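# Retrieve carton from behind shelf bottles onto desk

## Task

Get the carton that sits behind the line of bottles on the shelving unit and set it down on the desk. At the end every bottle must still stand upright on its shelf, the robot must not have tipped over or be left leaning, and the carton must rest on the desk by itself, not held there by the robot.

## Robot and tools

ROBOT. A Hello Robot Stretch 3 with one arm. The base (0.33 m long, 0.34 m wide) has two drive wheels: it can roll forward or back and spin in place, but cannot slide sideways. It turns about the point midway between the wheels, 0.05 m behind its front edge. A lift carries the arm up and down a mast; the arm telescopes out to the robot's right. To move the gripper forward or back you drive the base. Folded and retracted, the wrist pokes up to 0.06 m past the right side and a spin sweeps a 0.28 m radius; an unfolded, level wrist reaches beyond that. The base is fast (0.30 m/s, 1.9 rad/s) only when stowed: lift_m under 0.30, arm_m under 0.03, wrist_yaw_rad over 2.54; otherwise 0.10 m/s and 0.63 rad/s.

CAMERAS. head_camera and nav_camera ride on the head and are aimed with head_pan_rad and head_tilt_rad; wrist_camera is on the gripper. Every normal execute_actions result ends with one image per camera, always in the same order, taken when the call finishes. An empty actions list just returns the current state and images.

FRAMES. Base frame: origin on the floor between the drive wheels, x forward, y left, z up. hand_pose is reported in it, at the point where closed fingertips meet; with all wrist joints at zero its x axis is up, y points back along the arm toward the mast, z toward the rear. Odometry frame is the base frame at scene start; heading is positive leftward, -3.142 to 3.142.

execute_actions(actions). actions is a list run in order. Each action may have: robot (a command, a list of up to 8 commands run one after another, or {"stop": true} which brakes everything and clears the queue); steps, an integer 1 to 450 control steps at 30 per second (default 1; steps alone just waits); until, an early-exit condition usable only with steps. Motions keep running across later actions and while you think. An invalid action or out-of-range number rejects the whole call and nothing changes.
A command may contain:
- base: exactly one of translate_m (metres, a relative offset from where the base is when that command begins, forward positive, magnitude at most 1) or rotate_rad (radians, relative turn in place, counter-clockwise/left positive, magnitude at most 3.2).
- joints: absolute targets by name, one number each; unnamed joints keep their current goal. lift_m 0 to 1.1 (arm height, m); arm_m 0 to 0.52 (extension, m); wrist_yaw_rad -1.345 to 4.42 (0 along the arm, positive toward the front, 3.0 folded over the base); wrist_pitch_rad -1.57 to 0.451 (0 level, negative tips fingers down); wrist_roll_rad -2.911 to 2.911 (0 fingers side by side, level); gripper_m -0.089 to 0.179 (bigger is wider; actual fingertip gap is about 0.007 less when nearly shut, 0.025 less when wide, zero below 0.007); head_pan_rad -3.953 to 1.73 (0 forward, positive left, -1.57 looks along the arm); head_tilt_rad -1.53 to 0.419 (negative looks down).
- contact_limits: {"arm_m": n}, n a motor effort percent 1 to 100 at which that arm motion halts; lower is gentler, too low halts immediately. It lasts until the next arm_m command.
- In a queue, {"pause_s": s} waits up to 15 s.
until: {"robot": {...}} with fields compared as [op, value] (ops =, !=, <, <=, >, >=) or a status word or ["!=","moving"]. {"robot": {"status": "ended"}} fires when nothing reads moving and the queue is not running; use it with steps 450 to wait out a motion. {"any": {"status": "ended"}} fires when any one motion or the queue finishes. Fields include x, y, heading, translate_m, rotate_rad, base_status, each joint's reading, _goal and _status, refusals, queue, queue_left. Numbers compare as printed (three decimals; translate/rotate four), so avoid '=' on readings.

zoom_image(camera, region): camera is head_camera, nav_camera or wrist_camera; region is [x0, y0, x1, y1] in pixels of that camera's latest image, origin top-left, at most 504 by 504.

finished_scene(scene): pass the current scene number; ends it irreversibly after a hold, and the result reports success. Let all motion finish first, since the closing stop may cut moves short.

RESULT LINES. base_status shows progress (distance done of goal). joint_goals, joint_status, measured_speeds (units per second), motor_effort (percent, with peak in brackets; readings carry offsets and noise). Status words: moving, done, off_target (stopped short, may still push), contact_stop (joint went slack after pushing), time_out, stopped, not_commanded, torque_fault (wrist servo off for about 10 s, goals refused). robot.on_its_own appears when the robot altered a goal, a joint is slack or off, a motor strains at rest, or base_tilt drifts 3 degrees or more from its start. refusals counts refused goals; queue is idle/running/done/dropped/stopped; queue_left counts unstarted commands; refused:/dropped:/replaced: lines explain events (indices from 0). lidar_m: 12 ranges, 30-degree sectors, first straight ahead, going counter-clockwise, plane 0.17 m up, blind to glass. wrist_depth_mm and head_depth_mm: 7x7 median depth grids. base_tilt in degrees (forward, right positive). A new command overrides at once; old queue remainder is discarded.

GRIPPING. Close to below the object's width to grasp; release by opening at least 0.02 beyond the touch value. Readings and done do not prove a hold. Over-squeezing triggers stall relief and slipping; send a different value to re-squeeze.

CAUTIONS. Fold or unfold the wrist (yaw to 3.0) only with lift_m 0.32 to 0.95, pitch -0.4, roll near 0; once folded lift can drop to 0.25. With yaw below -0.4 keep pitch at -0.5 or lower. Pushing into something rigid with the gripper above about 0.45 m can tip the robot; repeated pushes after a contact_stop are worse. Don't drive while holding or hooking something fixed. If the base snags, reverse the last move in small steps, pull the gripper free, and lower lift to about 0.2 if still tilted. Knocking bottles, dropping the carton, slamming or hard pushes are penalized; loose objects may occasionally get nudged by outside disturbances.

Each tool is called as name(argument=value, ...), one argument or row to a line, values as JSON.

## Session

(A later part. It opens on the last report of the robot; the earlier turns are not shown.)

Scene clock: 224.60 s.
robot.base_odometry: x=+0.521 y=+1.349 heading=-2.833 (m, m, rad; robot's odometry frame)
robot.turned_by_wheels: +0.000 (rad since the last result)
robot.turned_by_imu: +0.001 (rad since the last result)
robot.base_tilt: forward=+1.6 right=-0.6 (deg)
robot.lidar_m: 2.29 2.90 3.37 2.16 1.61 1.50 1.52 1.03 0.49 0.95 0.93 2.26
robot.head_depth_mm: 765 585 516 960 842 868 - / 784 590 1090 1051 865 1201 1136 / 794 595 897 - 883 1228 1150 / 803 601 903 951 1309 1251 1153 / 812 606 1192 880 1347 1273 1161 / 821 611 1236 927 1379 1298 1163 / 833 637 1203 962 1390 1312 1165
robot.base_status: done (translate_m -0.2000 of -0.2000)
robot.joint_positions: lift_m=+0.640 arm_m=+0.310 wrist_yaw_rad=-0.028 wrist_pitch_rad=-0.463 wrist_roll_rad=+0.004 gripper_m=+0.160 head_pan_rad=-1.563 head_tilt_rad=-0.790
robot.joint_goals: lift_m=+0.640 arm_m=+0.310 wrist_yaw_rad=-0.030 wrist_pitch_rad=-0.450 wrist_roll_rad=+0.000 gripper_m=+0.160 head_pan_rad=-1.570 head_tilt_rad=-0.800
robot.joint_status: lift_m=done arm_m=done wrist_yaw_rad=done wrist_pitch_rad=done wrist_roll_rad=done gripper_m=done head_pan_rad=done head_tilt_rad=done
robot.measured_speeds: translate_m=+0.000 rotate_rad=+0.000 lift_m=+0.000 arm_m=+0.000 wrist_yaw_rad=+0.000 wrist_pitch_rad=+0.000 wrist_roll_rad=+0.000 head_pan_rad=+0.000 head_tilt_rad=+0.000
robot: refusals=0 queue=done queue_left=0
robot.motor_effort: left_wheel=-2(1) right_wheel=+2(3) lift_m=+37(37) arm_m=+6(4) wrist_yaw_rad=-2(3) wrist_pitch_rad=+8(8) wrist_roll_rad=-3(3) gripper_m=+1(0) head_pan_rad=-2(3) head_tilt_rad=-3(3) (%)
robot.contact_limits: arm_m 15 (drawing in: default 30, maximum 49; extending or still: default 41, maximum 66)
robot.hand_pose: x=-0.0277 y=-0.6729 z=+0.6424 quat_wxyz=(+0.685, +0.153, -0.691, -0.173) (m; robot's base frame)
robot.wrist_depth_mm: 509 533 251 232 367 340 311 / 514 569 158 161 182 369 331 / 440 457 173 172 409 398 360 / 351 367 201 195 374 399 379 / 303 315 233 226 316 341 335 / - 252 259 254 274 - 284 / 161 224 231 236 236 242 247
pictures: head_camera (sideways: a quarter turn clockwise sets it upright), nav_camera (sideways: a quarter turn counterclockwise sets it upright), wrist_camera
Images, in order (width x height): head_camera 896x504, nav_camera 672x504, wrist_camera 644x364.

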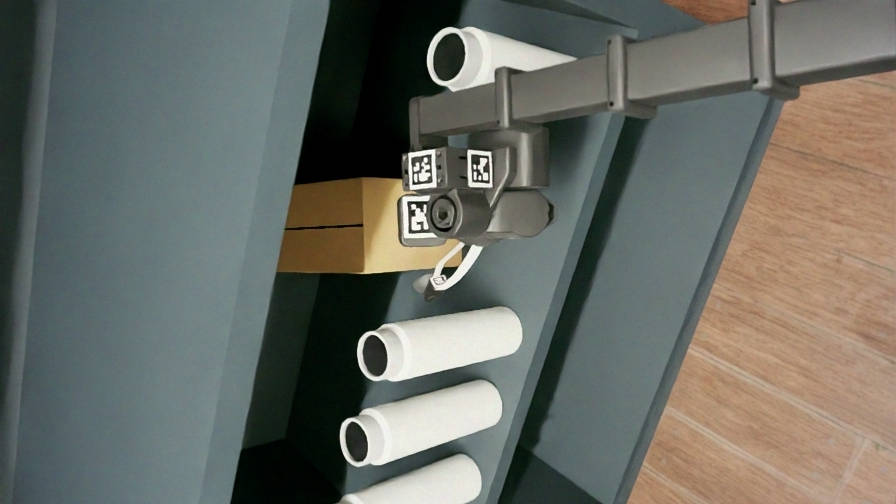

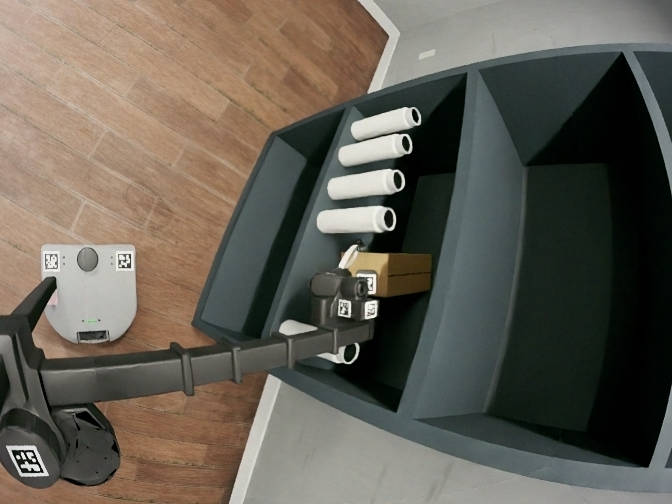

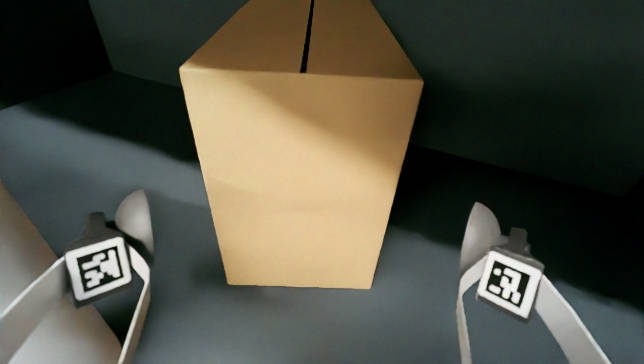

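execute_actions(
  actions=[
    {"robot": {"joints": {"arm_m": 0.42}, "contact_limits": {"arm_m": 15}}, "steps": 450, "until": {"robot": {"status": "ended"}}},
  ],
)

Scene clock: 231.80 s.
robot.base_odometry: x=+0.521 y=+1.349 heading=-2.833 (m, m, rad; robot's odometry frame)
robot.turned_by_wheels: +0.000 (rad since the last result)
robot.turned_by_imu: +0.001 (rad since the last result)
robot.base_tilt: forward=+1.6 right=-0.7 (deg)
robot.lidar_m: 2.29 2.89 3.38 2.16 1.61 1.50 1.52 1.03 0.49 0.95 0.93 2.26
robot.head_depth_mm: 770 585 516 949 841 852 - / 785 590 537 994 882 1210 1141 / 796 595 736 966 903 1227 1154 / 803 601 928 973 929 1251 1156 / 814 604 1188 879 1354 1276 1162 / 822 611 1235 927 1384 1305 1163 / 830 638 1208 962 1389 1311 1171
robot.base_status: done (translate_m -0.2000 of -0.2000)
robot.joint_positions: lift_m=+0.640 arm_m=+0.419 wrist_yaw_rad=-0.025 wrist_pitch_rad=-0.479 wrist_roll_rad=+0.004 gripper_m=+0.160 head_pan_rad=-1.563 head_tilt_rad=-0.790
robot.joint_goals: lift_m=+0.640 arm_m=+0.420 wrist_yaw_rad=-0.030 wrist_pitch_rad=-0.450 wrist_roll_rad=+0.000 gripper_m=+0.160 head_pan_rad=-1.570 head_tilt_rad=-0.800
robot.joint_status: lift_m=done arm_m=done wrist_yaw_rad=done wrist_pitch_rad=done wrist_roll_rad=done gripper_m=done head_pan_rad=done head_tilt_rad=done
robot.measured_speeds: translate_m=+0.000 rotate_rad=+0.000 lift_m=+0.000 arm_m=+0.000 wrist_yaw_rad=+0.000 wrist_pitch_rad=+0.000 wrist_roll_rad=+0.000 head_pan_rad=+0.000 head_tilt_rad=+0.000
robot: refusals=0 queue=done queue_left=0
robot.motor_effort: left_wheel=+0(2) right_wheel=+0(3) lift_m=+36(37) arm_m=+11(11) wrist_yaw_rad=-5(5) wrist_pitch_rad=+17(18) wrist_roll_rad=-3(3) gripper_m=-4(4) head_pan_rad=-3(3) head_tilt_rad=-4(4) (%)
robot.contact_limits: arm_m 15 (drawing in: default 30, maximum 49; extending or still: default 41, maximum 66)
robot.hand_pose: x=-0.0270 y=-0.7805 z=+0.6391 quat_wxyz=(+0.684, +0.159, -0.690, -0.177) (m; robot's base frame)
robot.wrist_depth_mm: 447 407 225 210 272 258 234 / 479 471 135 141 147 278 251 / 422 104 103 105 109 295 273 / 351 87 88 88 90 96 297 / 299 100 99 99 99 104 316 / - 123 118 117 117 - 279 / 221 221 145 145 151 240 244
pictures: head_camera (sideways: a quarter turn clockwise sets it upright), nav_camera (sideways: a quarter turn counterclockwise sets it upright), wrist_camera
Images, in order (width x height): head_camera 896x504, nav_camera 672x504, wrist_camera 644x364.

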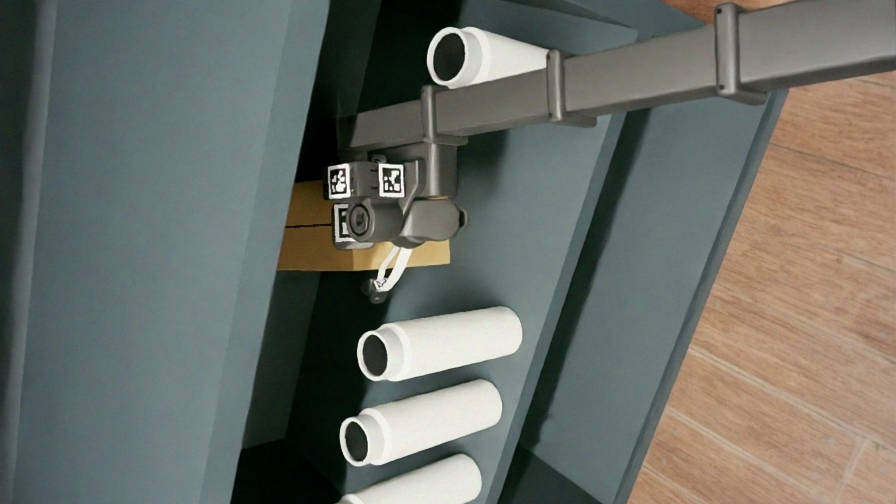

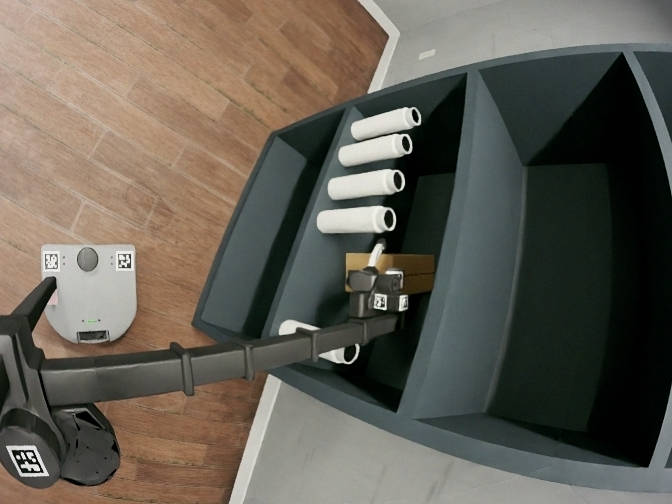

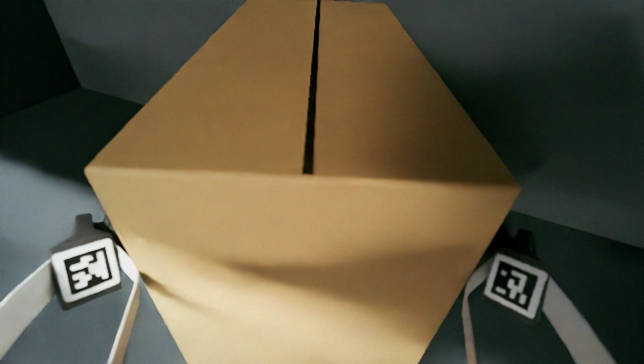

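execute_actions(
  actions=[
    {"robot": [{"joints": {"arm_m": 0.408}}, {"joints": {"gripper_m": 0.04}}], "steps": 200, "until": {"robot": {"status": "ended"}}},
  ],
)

Scene clock: 241.43 s.
robot.base_odometry: x=+0.521 y=+1.349 heading=-2.833 (m, m, rad; robot's odometry frame)
robot.turned_by_wheels: +0.000 (rad since the last result)
robot.turned_by_imu: +0.001 (rad since the last result)
robot.base_tilt: forward=+1.6 right=-0.6 (deg)
robot.lidar_m: 2.29 2.89 3.44 2.16 1.62 1.50 1.52 1.03 0.49 0.95 0.93 2.26
robot.head_depth_mm: 764 585 516 957 841 851 - / 787 589 539 995 882 1215 1143 / 795 595 925 966 902 1226 1150 / 803 599 927 973 933 1257 1150 / 815 605 1200 878 1350 1274 1160 / 823 612 1238 930 1383 1295 1165 / 836 638 1210 968 1389 1320 1164
robot.base_status: done (translate_m -0.2000 of -0.2000)
robot.joint_positions: lift_m=+0.640 arm_m=+0.408 wrist_yaw_rad=-0.024 wrist_pitch_rad=-0.486 wrist_roll_rad=+0.003 gripper_m=+0.052 head_pan_rad=-1.563 head_tilt_rad=-0.790
robot.joint_goals: lift_m=+0.640 arm_m=+0.408 wrist_yaw_rad=-0.030 wrist_pitch_rad=-0.450 wrist_roll_rad=+0.000 gripper_m=+0.040 head_pan_rad=-1.570 head_tilt_rad=-0.800
robot.joint_status: lift_m=done arm_m=done wrist_yaw_rad=done wrist_pitch_rad=done wrist_roll_rad=done gripper_m=off_target head_pan_rad=done head_tilt_rad=done
robot.measured_speeds: translate_m=+0.000 rotate_rad=+0.000 lift_m=+0.000 arm_m=+0.000 wrist_yaw_rad=+0.000 wrist_pitch_rad=+0.000 wrist_roll_rad=+0.000 head_pan_rad=+0.000 head_tilt_rad=+0.000
robot: refusals=0 queue=done queue_left=0
robot.motor_effort: left_wheel=+1(1) right_wheel=-1(2) lift_m=+36(36) arm_m=+1(11) wrist_yaw_rad=-6(6) wrist_pitch_rad=+22(23) wrist_roll_rad=-2(3) gripper_m=-100(100) head_pan_rad=-3(3) head_tilt_rad=-5(5) (%)
robot.hand_pose: x=-0.0268 y=-0.7681 z=+0.6375 quat_wxyz=(+0.683, +0.162, -0.689, -0.179) (m; robot's base frame)
robot.wrist_depth_mm: 459 421 212 201 279 265 244 / 485 482 130 136 142 289 263 / 414 102 100 103 106 305 282 / 345 105 102 102 101 330 307 / 289 119 119 118 118 318 319 / 257 240 142 141 140 277 276 / 217 221 174 174 223 235 242
pictures: head_camera (sideways: a quarter turn clockwise sets it upright), nav_camera (sideways: a quarter turn counterclockwise sets it upright), wrist_camera
Images, in order (width x height): head_camera 896x504, nav_camera 672x504, wrist_camera 644x364.

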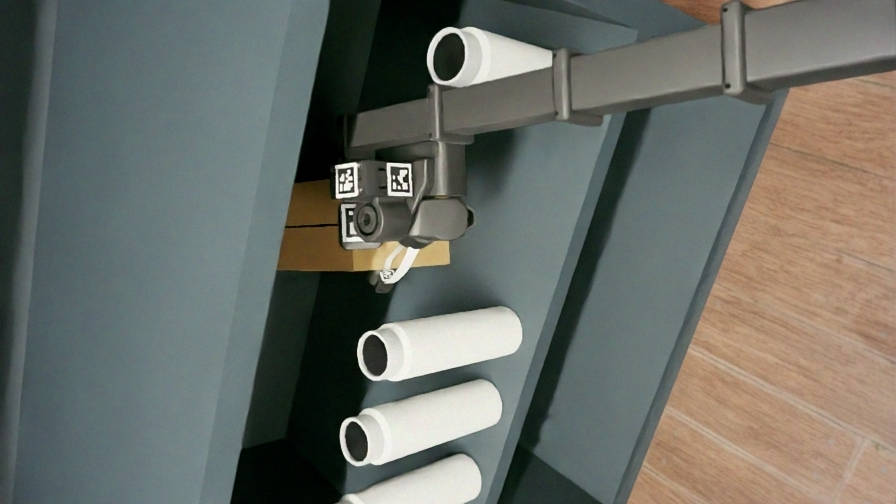

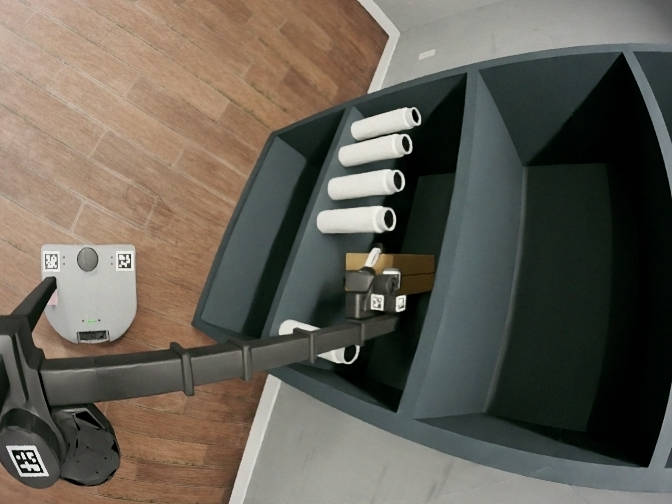

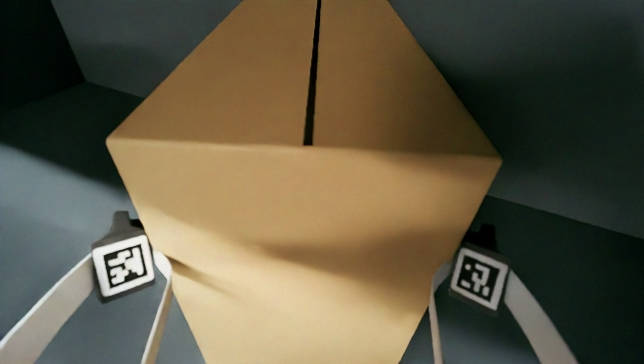

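execute_actions(
  actions=[
    {"robot": [{"joints": {"gripper_m": 0.066}}, {"joints": {"lift_m": 0.665}}], "steps": 200, "until": {"robot": {"status": "ended"}}},
  ],
)

Scene clock: 248.70 s.
robot.base_odometry: x=+0.521 y=+1.349 heading=-2.833 (m, m, rad; robot's odometry frame)
robot.turned_by_wheels: +0.000 (rad since the last result)
robot.turned_by_imu: +0.001 (rad since the last result)
robot.base_tilt: forward=+1.6 right=-0.6 (deg)
robot.lidar_m: 2.29 2.90 3.43 2.17 1.61 1.50 1.52 1.03 0.49 0.95 0.93 2.26
robot.head_depth_mm: 768 585 517 954 841 - - / 786 591 529 - 883 1210 1147 / 792 595 550 967 906 1232 1149 / 805 600 904 971 929 1254 1151 / 810 605 1191 879 1348 1278 1162 / 824 610 1238 925 1383 1305 1164 / 832 639 1205 965 1389 1314 1165
robot.base_status: done (translate_m -0.2000 of -0.2000)
robot.joint_positions: lift_m=+0.665 arm_m=+0.408 wrist_yaw_rad=-0.024 wrist_pitch_rad=-0.509 wrist_roll_rad=+0.003 gripper_m=+0.072 head_pan_rad=-1.563 head_tilt_rad=-0.790
robot.joint_goals: lift_m=+0.665 arm_m=+0.408 wrist_yaw_rad=-0.030 wrist_pitch_rad=-0.450 wrist_roll_rad=+0.000 gripper_m=+0.070 head_pan_rad=-1.570 head_tilt_rad=-0.800
robot.joint_status: lift_m=done arm_m=done wrist_yaw_rad=done wrist_pitch_rad=done wrist_roll_rad=done gripper_m=done head_pan_rad=done head_tilt_rad=done
robot.measured_speeds: translate_m=+0.000 rotate_rad=+0.000 lift_m=+0.000 arm_m=+0.000 wrist_yaw_rad=+0.000 wrist_pitch_rad=+0.000 wrist_roll_rad=+0.000 head_pan_rad=+0.000 head_tilt_rad=+0.000
robot: refusals=0 queue=done queue_left=0
robot.on_its_own: wrist_pitch_rad is at rest, and its effort (+35) is outside its rest range (-20 to +32)
robot.motor_effort: left_wheel=+1(1) right_wheel=-1(2) lift_m=+39(40) arm_m=+1(1) wrist_yaw_rad=-6(6) wrist_pitch_rad=+35(35) wrist_roll_rad=-3(3) gripper_m=-34(100) head_pan_rad=-2(3) head_tilt_rad=-3(4) (%)
robot.hand_pose: x=-0.0266 y=-0.7648 z=+0.6574 quat_wxyz=(+0.681, +0.170, -0.687, -0.187) (m; robot's base frame)
robot.wrist_depth_mm: 467 431 360 237 287 267 244 / 493 485 139 144 152 290 262 / 443 104 101 104 107 311 286 / 361 111 105 105 104 337 314 / 309 123 120 119 119 344 334 / 279 260 139 139 139 300 300 / 237 243 167 166 180 255 262
pictures: head_camera (sideways: a quarter turn clockwise sets it upright), nav_camera (sideways: a quarter turn counterclockwise sets it upright), wrist_camera
Images, in order (width x height): head_camera 896x504, nav_camera 672x504, wrist_camera 644x364.

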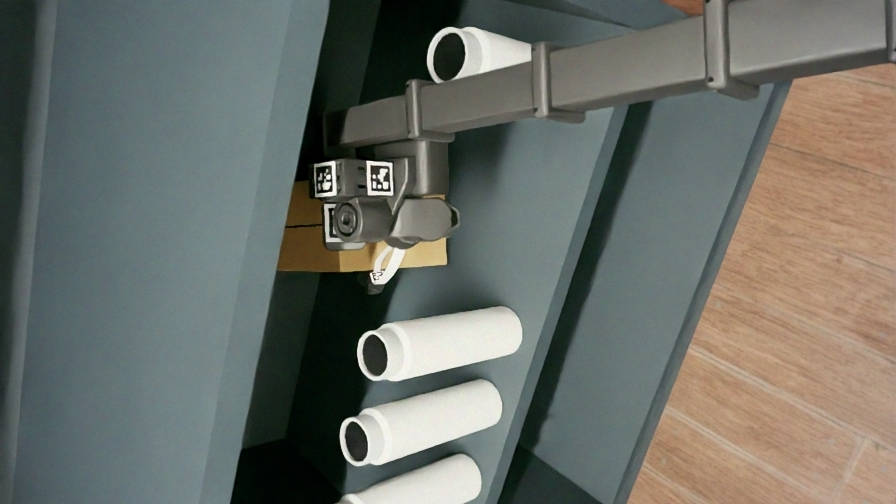

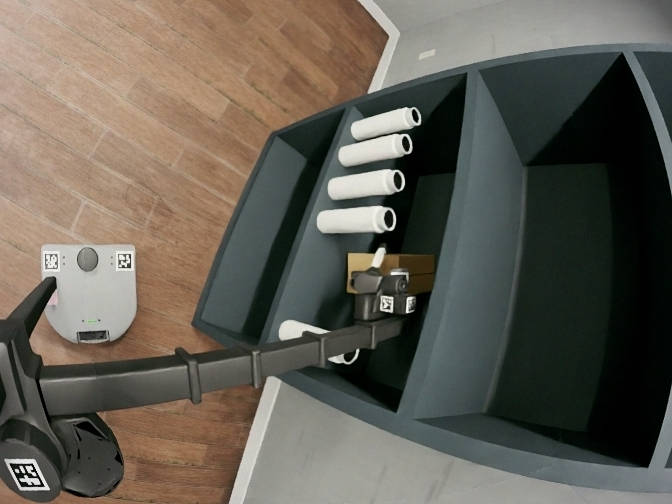

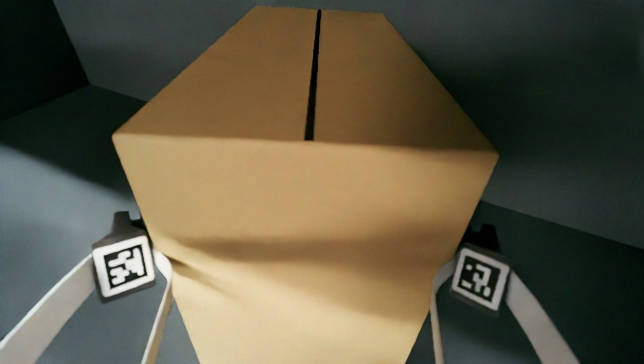

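execute_actions(
  actions=[
    {"robot": [{"joints": {"lift_m": 0.65}}, {"joints": {"arm_m": 0.165}}, {"joints": {"lift_m": 0.638}}], "steps": 300, "until": {"robot": {"status": "ended"}}},
  ],
)

Scene clock: 271.07 s.
robot.base_odometry: x=+0.521 y=+1.349 heading=-2.833 (m, m, rad; robot's odometry frame)
robot.turned_by_wheels: +0.000 (rad since the last result)
robot.turned_by_imu: +0.002 (rad since the last result)
robot.base_tilt: forward=+1.5 right=-0.6 (deg)
robot.lidar_m: 2.29 2.89 3.46 2.16 1.61 1.50 1.52 1.03 0.49 0.95 0.93 2.26
robot.head_depth_mm: 767 586 515 952 841 868 - / 786 591 1089 1003 830 1174 1144 / 795 595 1107 785 - 1199 1152 / 803 600 1159 791 1314 1248 1159 / 812 604 1193 880 1344 1276 1158 / 822 610 1240 930 1380 1296 1162 / 833 638 1204 960 1397 1308 1169
robot.base_status: done (translate_m -0.2000 of -0.2000)
robot.joint_positions: lift_m=+0.638 arm_m=+0.165 wrist_yaw_rad=-0.029 wrist_pitch_rad=-0.468 wrist_roll_rad=+0.002 gripper_m=+0.092 head_pan_rad=-1.563 head_tilt_rad=-0.790
robot.joint_goals: lift_m=+0.638 arm_m=+0.165 wrist_yaw_rad=-0.030 wrist_pitch_rad=-0.450 wrist_roll_rad=+0.000 gripper_m=+0.091 head_pan_rad=-1.570 head_tilt_rad=-0.800
robot.joint_status: lift_m=done arm_m=done wrist_yaw_rad=done wrist_pitch_rad=done wrist_roll_rad=done gripper_m=done head_pan_rad=done head_tilt_rad=done
robot.measured_speeds: translate_m=+0.000 rotate_rad=+0.000 lift_m=+0.000 arm_m=+0.000 wrist_yaw_rad=+0.000 wrist_pitch_rad=+0.000 wrist_roll_rad=+0.000 head_pan_rad=+0.000 head_tilt_rad=+0.000
robot: refusals=0 queue=done queue_left=0
robot.on_its_own: gripper_m is held at +0.091, not at your +0.066, by its stall guard, which is not easing now
robot.motor_effort: left_wheel=+0(1) right_wheel=+2(2) lift_m=+23(38) arm_m=-6(8) wrist_yaw_rad=-1(7) wrist_pitch_rad=+11(35) wrist_roll_rad=-2(2) gripper_m=-23(34) head_pan_rad=-2(2) head_tilt_rad=-5(5) (%)
robot.hand_pose: x=-0.0278 y=-0.5281 z=+0.6399 quat_wxyz=(+0.685, +0.154, -0.690, -0.174) (m; robot's base frame)
robot.wrist_depth_mm: 181 219 265 218 473 444 410 / 200 213 135 140 146 484 421 / 267 103 100 103 107 486 382 / 308 110 104 104 104 379 133 / 315 124 120 120 119 328 133 / 666 495 142 141 143 165 138 / 701 679 171 170 182 203 148
pictures: head_camera (sideways: a quarter turn clockwise sets it upright), nav_camera (sideways: a quarter turn counterclockwise sets it upright), wrist_camera
Images, in order (width x height): head_camera 896x504, nav_camera 672x504, wrist_camera 644x364.

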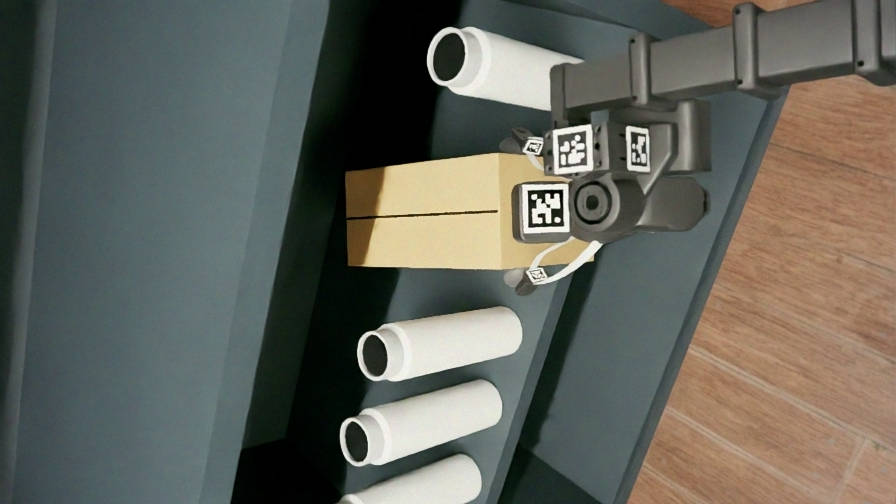

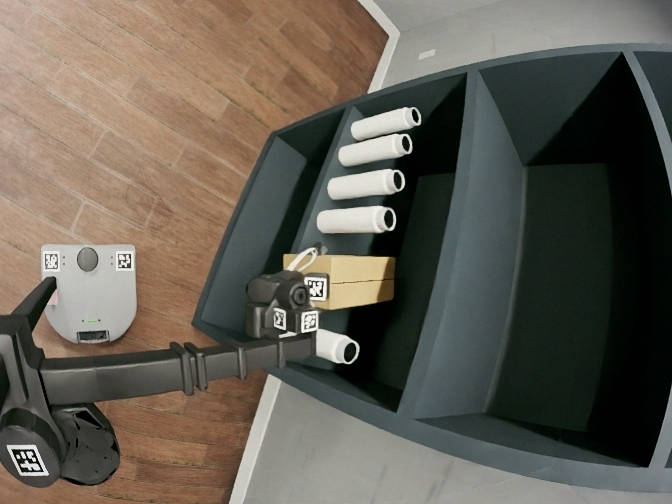

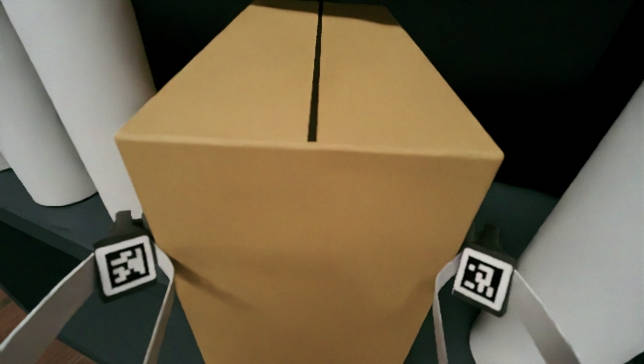

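execute_actions(
  actions=[
    {"robot": [{"joints": {"gripper_m": 0.08}}, {"joints": {"lift_m": 0.65}}, {"joints": {"arm_m": 0.095}}, {"joints": {"lift_m": 0.638}}, {"joints": {"gripper_m": 0.16}}, {"joints": {"arm_m": 0.0}}, {"joints": {"lift_m": 0.80, "gripper_m": 0.08}}, {"joints": {"wrist_pitch_rad": -0.8, "wrist_yaw_rad": -0.02}}], "steps": 450, "until": {"robot": {"status": "ended"}}},
  ],
)

Scene clock: 326.50 s.
robot.base_odometry: x=+0.521 y=+1.349 heading=-2.833 (m, m, rad; robot's odometry frame)
robot.turned_by_wheels: +0.000 (rad since the last result)
robot.turned_by_imu: +0.002 (rad since the last result)
robot.base_tilt: forward=+1.5 right=-0.6 (deg)
robot.lidar_m: 2.29 2.89 3.45 2.16 1.62 1.50 1.52 1.03 0.49 0.95 0.93 2.26
robot.head_depth_mm: 766 586 516 955 828 - - / 784 590 1090 1006 839 - - / 795 594 1117 788 697 - - / 803 601 1154 792 714 1242 1151 / 815 604 1190 879 1341 1271 1156 / 822 611 1231 927 1383 1306 1166 / 833 640 1209 964 1392 1318 1168
robot.base_status: done (translate_m -0.2000 of -0.2000)
robot.joint_positions: lift_m=+0.800 arm_m=+0.000 wrist_yaw_rad=-0.023 wrist_pitch_rad=-0.808 wrist_roll_rad=+0.002 gripper_m=+0.080 head_pan_rad=-1.563 head_tilt_rad=-0.790
robot.joint_goals: lift_m=+0.800 arm_m=+0.000 wrist_yaw_rad=-0.020 wrist_pitch_rad=-0.800 wrist_roll_rad=+0.000 gripper_m=+0.080 head_pan_rad=-1.570 head_tilt_rad=-0.800
robot.joint_status: lift_m=done arm_m=done wrist_yaw_rad=done wrist_pitch_rad=done wrist_roll_rad=done gripper_m=done head_pan_rad=done head_tilt_rad=done
robot.measured_speeds: translate_m=+0.000 rotate_rad=+0.000 lift_m=+0.000 arm_m=+0.000 wrist_yaw_rad=+0.000 wrist_pitch_rad=+0.000 wrist_roll_rad=+0.000 head_pan_rad=+0.000 head_tilt_rad=+0.000
robot: refusals=0 queue=done queue_left=0
robot.motor_effort: left_wheel=-1(1) right_wheel=+2(2) lift_m=+37(38) arm_m=-6(8) wrist_yaw_rad=+3(1) wrist_pitch_rad=+5(12) wrist_roll_rad=-2(2) gripper_m=+0(96) head_pan_rad=-3(3) head_tilt_rad=-5(4) (%)
robot.hand_pose: x=-0.0252 y=-0.3049 z=+0.7365 quat_wxyz=(+0.646, +0.270, -0.654, -0.286) (m; robot's base frame)
robot.wrist_depth_mm: 541 466 414 305 613 265 265 / 719 525 462 268 335 327 239 / - 957 500 281 377 370 273 / - - 965 351 445 373 839 / 940 930 941 890 558 - - / 867 875 867 879 871 931 913 / 782 797 818 827 822 851 850
pictures: head_camera (sideways: a quarter turn clockwise sets it upright), nav_camera (sideways: a quarter turn counterclockwise sets it upright), wrist_camera
Images, in order (width x height): head_camera 896x504, nav_camera 672x504, wrist_camera 644x364.

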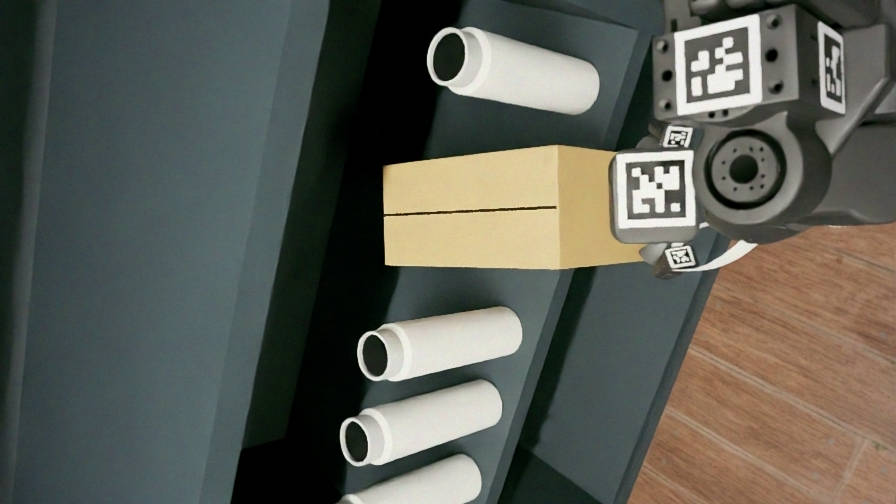

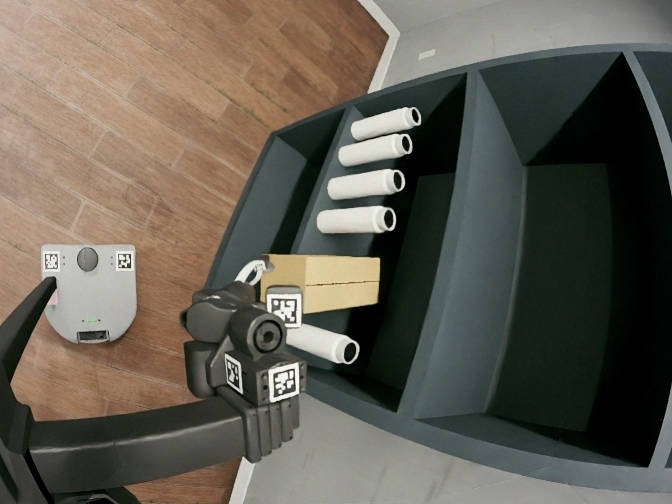

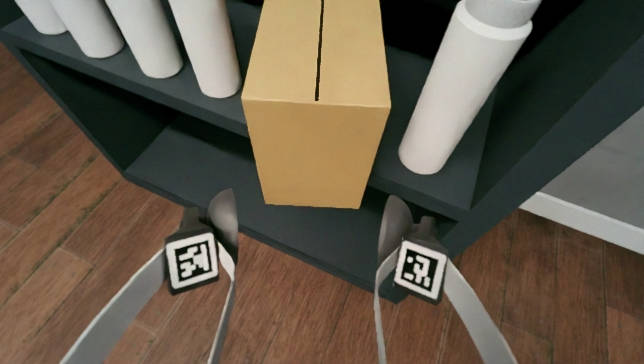

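execute_actions(
  actions=[
    {"robot": [{"joints": {"lift_m": 0.815}}, {"joints": {"arm_m": 0.24}, "contact_limits": {"arm_m": 15}}, {"joints": {"gripper_m": 0.16}}], "steps": 450, "until": {"robot": {"status": "ended"}}},
  ],
)

Scene clock: 340.47 s.
robot.base_odometry: x=+0.521 y=+1.349 heading=-2.833 (m, m, rad; robot's odometry frame)
robot.turned_by_wheels: +0.000 (rad since the last result)
robot.turned_by_imu: +0.001 (rad since the last result)
robot.base_tilt: forward=+1.5 right=-0.6 (deg)
robot.lidar_m: 2.28 2.89 3.44 2.16 1.61 1.50 1.52 1.03 0.49 0.95 0.93 2.26
robot.head_depth_mm: 764 585 511 - 822 1064 1142 / 782 590 - 834 839 1213 1148 / 793 594 542 - 701 1230 1157 / 804 601 1148 812 723 1250 1152 / 813 605 1198 870 1347 1275 1160 / 820 611 1233 929 1379 1307 1163 / 831 640 1208 963 1390 1309 1172
robot.base_status: done (translate_m -0.2000 of -0.2000)
robot.joint_positions: lift_m=+0.815 arm_m=+0.240 wrist_yaw_rad=-0.022 wrist_pitch_rad=-0.809 wrist_roll_rad=+0.002 gripper_m=+0.160 head_pan_rad=-1.563 head_tilt_rad=-0.790
robot.joint_goals: lift_m=+0.815 arm_m=+0.240 wrist_yaw_rad=-0.020 wrist_pitch_rad=-0.800 wrist_roll_rad=+0.000 gripper_m=+0.160 head_pan_rad=-1.570 head_tilt_rad=-0.800
robot.joint_status: lift_m=done arm_m=done wrist_yaw_rad=done wrist_pitch_rad=done wrist_roll_rad=done gripper_m=done head_pan_rad=done head_tilt_rad=done
robot.measured_speeds: translate_m=+0.000 rotate_rad=+0.000 lift_m=+0.000 arm_m=+0.000 wrist_yaw_rad=+0.000 wrist_pitch_rad=+0.000 wrist_roll_rad=+0.000 head_pan_rad=+0.000 head_tilt_rad=+0.000
robot: refusals=0 queue=done queue_left=0
robot.motor_effort: left_wheel=-1(1) right_wheel=+2(1) lift_m=+37(39) arm_m=+6(9) wrist_yaw_rad=+2(3) wrist_pitch_rad=+6(6) wrist_roll_rad=-2(2) gripper_m=+1(95) head_pan_rad=-2(2) head_tilt_rad=-6(5) (%)
robot.contact_limits: arm_m 15 (drawing in: default 30, maximum 49; extending or still: default 41, maximum 66)
robot.hand_pose: x=-0.0251 y=-0.5438 z=+0.7513 quat_wxyz=(+0.646, +0.271, -0.653, -0.286) (m; robot's base frame)
robot.wrist_depth_mm: 549 611 613 580 506 442 400 / 203 519 549 558 549 510 426 / 217 227 478 254 500 517 380 / 375 268 314 230 443 454 345 / 936 349 215 209 396 421 297 / 889 883 193 192 361 - 149 / 806 803 176 177 185 197 139
pictures: head_camera (sideways: a quarter turn clockwise sets it upright), nav_camera (sideways: a quarter turn counterclockwise sets it upright), wrist_camera
Images, in order (width x height): head_camera 896x504, nav_camera 672x504, wrist_camera 644x364.

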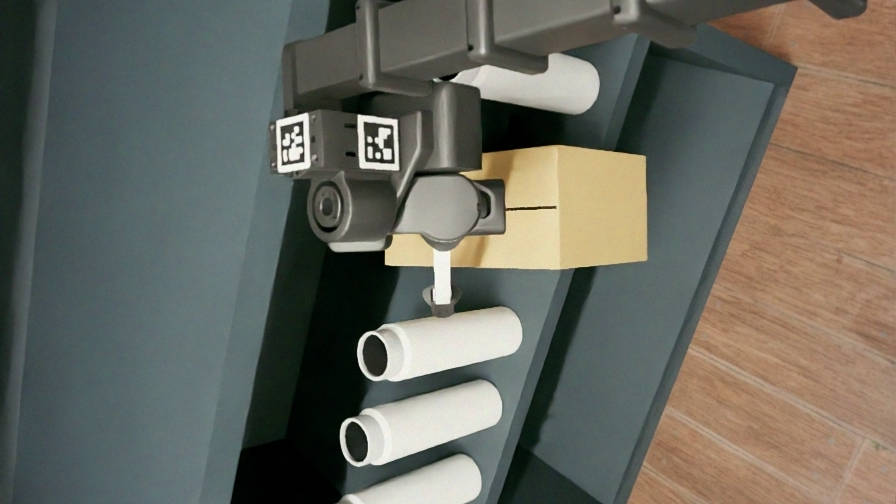

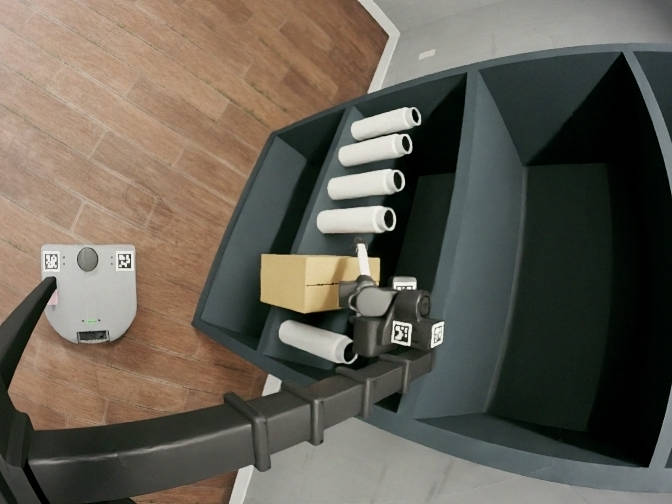

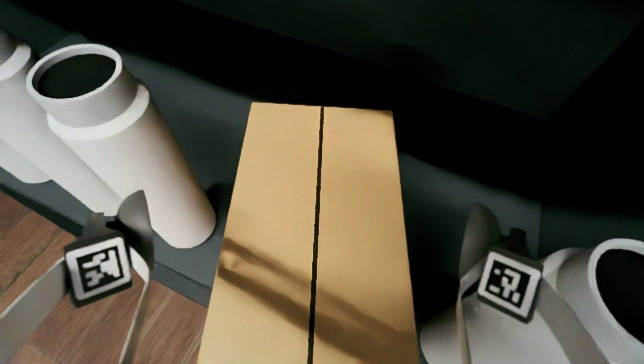

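execute_actions(
  actions=[
    {"robot": [{"joints": {"arm_m": 0.255}, "contact_limits": {"arm_m": 15}}, {"joints": {"lift_m": 0.74}}], "steps": 450, "until": {"robot": {"status": "ended"}}},
  ],
)

Scene clock: 348.27 s.
robot.base_odometry: x=+0.521 y=+1.349 heading=-2.834 (m, m, rad; robot's odometry frame)
robot.turned_by_wheels: +0.000 (rad since the last result)
robot.turned_by_imu: +0.001 (rad since the last result)
robot.base_tilt: forward=+1.6 right=-0.7 (deg)
robot.lidar_m: 2.29 2.89 3.38 2.16 1.61 1.50 1.52 1.03 0.49 0.95 0.93 2.25
robot.head_depth_mm: 770 587 515 1022 - - 1130 / 786 589 538 - 845 1213 1144 / 796 594 1120 - 724 1232 1147 / 802 600 1155 795 723 1255 1158 / 811 605 1190 879 1347 1276 1153 / 823 611 1233 930 1378 1301 1163 / 830 640 1202 963 1389 1317 1167
robot.base_status: done (translate_m -0.2000 of -0.2000)
robot.joint_positions: lift_m=+0.740 arm_m=+0.255 wrist_yaw_rad=-0.023 wrist_pitch_rad=-0.802 wrist_roll_rad=-0.001 gripper_m=+0.160 head_pan_rad=-1.563 head_tilt_rad=-0.790
robot.joint_goals: lift_m=+0.740 arm_m=+0.255 wrist_yaw_rad=-0.020 wrist_pitch_rad=-0.800 wrist_roll_rad=+0.000 gripper_m=+0.160 head_pan_rad=-1.570 head_tilt_rad=-0.800
robot.joint_status: lift_m=done arm_m=done wrist_yaw_rad=done wrist_pitch_rad=done wrist_roll_rad=done gripper_m=done head_pan_rad=done head_tilt_rad=done
robot.measured_speeds: translate_m=+0.000 rotate_rad=+0.000 lift_m=+0.000 arm_m=+0.000 wrist_yaw_rad=+0.000 wrist_pitch_rad=+0.000 wrist_roll_rad=+0.000 head_pan_rad=+0.000 head_tilt_rad=+0.000
robot: refusals=0 queue=done queue_left=0
robot.motor_effort: left_wheel=-2(2) right_wheel=+4(4) lift_m=+20(38) arm_m=+6(9) wrist_yaw_rad=+3(2) wrist_pitch_rad=+2(6) wrist_roll_rad=+0(2) gripper_m=-2(2) head_pan_rad=-3(3) head_tilt_rad=-4(4) (%)
robot.contact_limits: arm_m 15 (drawing in: default 30, maximum 49; extending or still: default 41, maximum 66)
robot.hand_pose: x=-0.0252 y=-0.5602 z=+0.6781 quat_wxyz=(+0.648, +0.269, -0.653, -0.284) (m; robot's base frame)
robot.wrist_depth_mm: 153 495 512 506 476 436 387 / 160 421 184 182 189 460 416 / 179 216 158 161 167 410 395 / 307 240 141 144 147 374 351 / 844 200 129 130 133 341 324 / 815 121 118 119 121 - 137 / 736 111 108 110 112 179 125
pictures: head_camera (sideways: a quarter turn clockwise sets it upright), nav_camera (sideways: a quarter turn counterclockwise sets it upright), wrist_camera
Images, in order (width x height): head_camera 896x504, nav_camera 672x504, wrist_camera 644x364.

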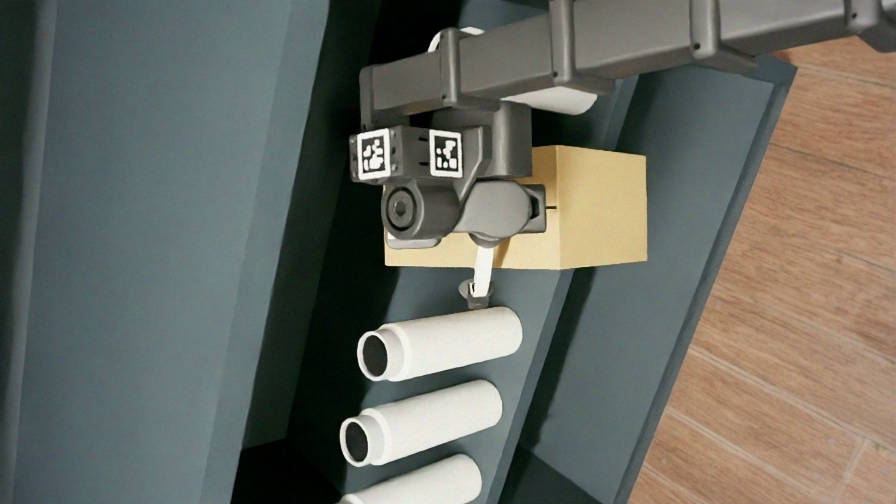

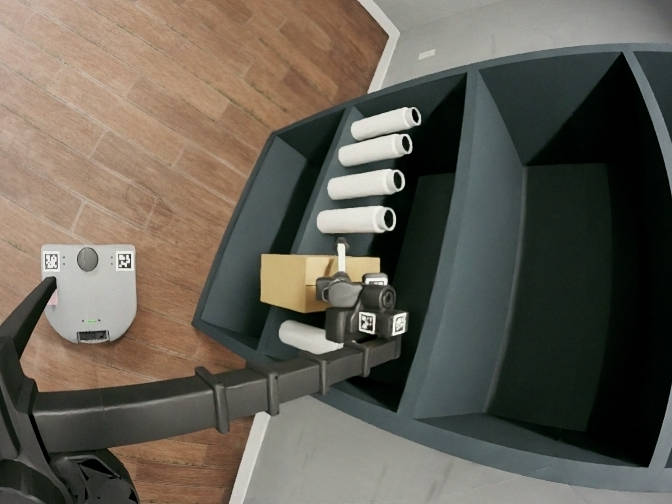

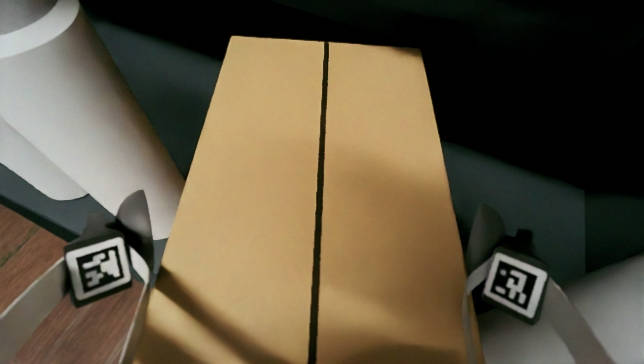

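execute_actions(
  actions=[
    {"robot": [{"joints": {"gripper_m": 0.088}}, {"pause_s": 0.5}, {"joints": {"lift_m": 0.77}}], "steps": 300, "until": {"robot": {"status": "ended"}}},
  ],
)

Scene clock: 361.83 s.
robot.base_odometry: x=+0.521 y=+1.349 heading=-2.833 (m, m, rad; robot's odometry frame)
robot.turned_by_wheels: +0.000 (rad since the last result)
robot.turned_by_imu: +0.001 (rad since the last result)
robot.base_tilt: forward=+1.5 right=-0.6 (deg)
robot.lidar_m: 2.29 2.89 3.45 2.16 1.61 1.50 1.51 1.03 0.49 0.95 0.93 2.26
robot.head_depth_mm: 768 586 513 1021 - 1063 1144 / 783 589 522 - 849 1207 1143 / 794 595 552 - 684 1229 1150 / 802 599 1158 761 710 1252 1152 / 810 604 1191 881 1343 1275 1154 / 819 612 1233 930 1378 1294 1168 / 832 638 1208 964 1397 1314 1163
robot.base_status: done (translate_m -0.2000 of -0.2000)
robot.joint_positions: lift_m=+0.770 arm_m=+0.255 wrist_yaw_rad=-0.023 wrist_pitch_rad=-0.816 wrist_roll_rad=+0.001 gripper_m=+0.092 head_pan_rad=-1.563 head_tilt_rad=-0.790
robot.joint_goals: lift_m=+0.770 arm_m=+0.255 wrist_yaw_rad=-0.020 wrist_pitch_rad=-0.800 wrist_roll_rad=+0.000 gripper_m=+0.091 head_pan_rad=-1.570 head_tilt_rad=-0.800
robot.joint_status: lift_m=done arm_m=done wrist_yaw_rad=done wrist_pitch_rad=done wrist_roll_rad=done gripper_m=done head_pan_rad=done head_tilt_rad=done
robot.measured_speeds: translate_m=+0.000 rotate_rad=+0.000 lift_m=+0.000 arm_m=+0.000 wrist_yaw_rad=+0.000 wrist_pitch_rad=+0.000 wrist_roll_rad=+0.000 head_pan_rad=+0.000 head_tilt_rad=+0.000
robot: refusals=0 queue=done queue_left=0
robot.motor_effort: left_wheel=-1(4) right_wheel=+3(8) lift_m=+38(39) arm_m=+6(6) wrist_yaw_rad=+3(9) wrist_pitch_rad=+10(20) wrist_roll_rad=-1(5) gripper_m=-23(100) head_pan_rad=-4(3) head_tilt_rad=-4(4) (%)
robot.contact_limits: arm_m 15 (drawing in: default 30, maximum 49; extending or still: default 41, maximum 66)
robot.hand_pose: x=-0.0252 y=-0.5575 z=+0.7052 quat_wxyz=(+0.645, +0.273, -0.652, -0.289) (m; robot's base frame)
robot.wrist_depth_mm: 161 535 540 528 493 436 390 / 163 463 182 181 191 475 423 / 183 217 162 165 169 448 390 / 323 239 148 150 154 402 348 / 883 270 136 138 139 366 318 / 837 128 127 128 129 340 138 / 762 759 118 119 120 207 128
pictures: head_camera (sideways: a quarter turn clockwise sets it upright), nav_camera (sideways: a quarter turn counterclockwise sets it upright), wrist_camera
Images, in order (width x height): head_camera 896x504, nav_camera 672x504, wrist_camera 644x364.

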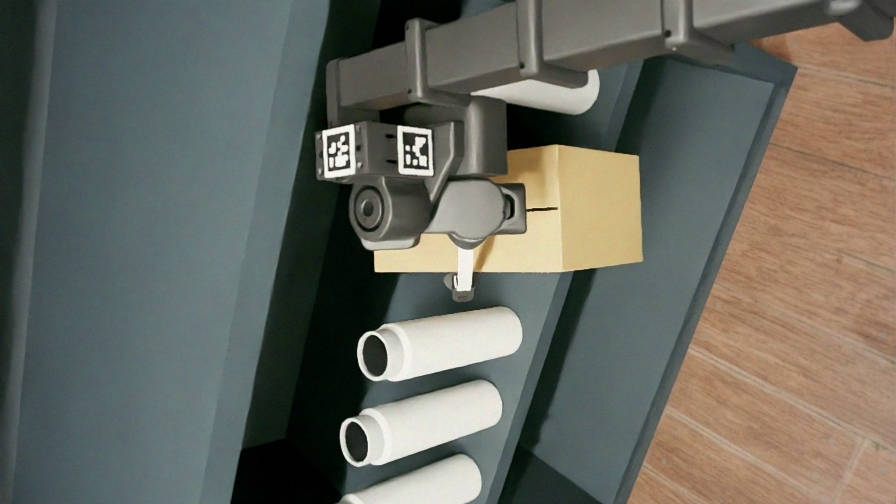

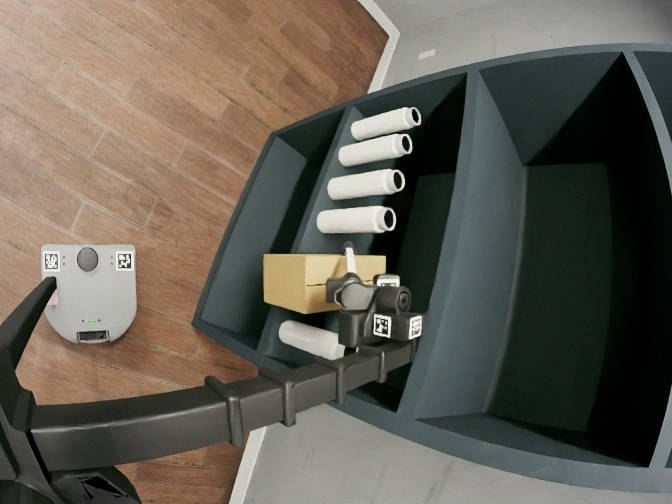

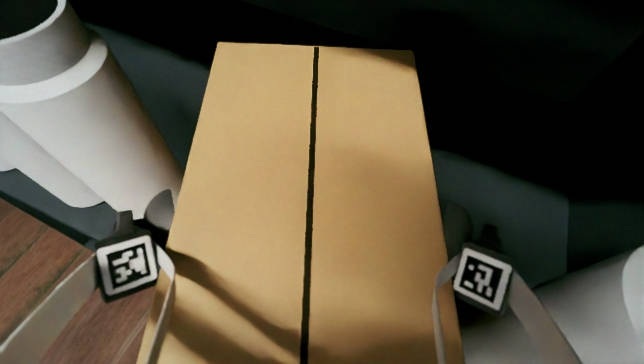

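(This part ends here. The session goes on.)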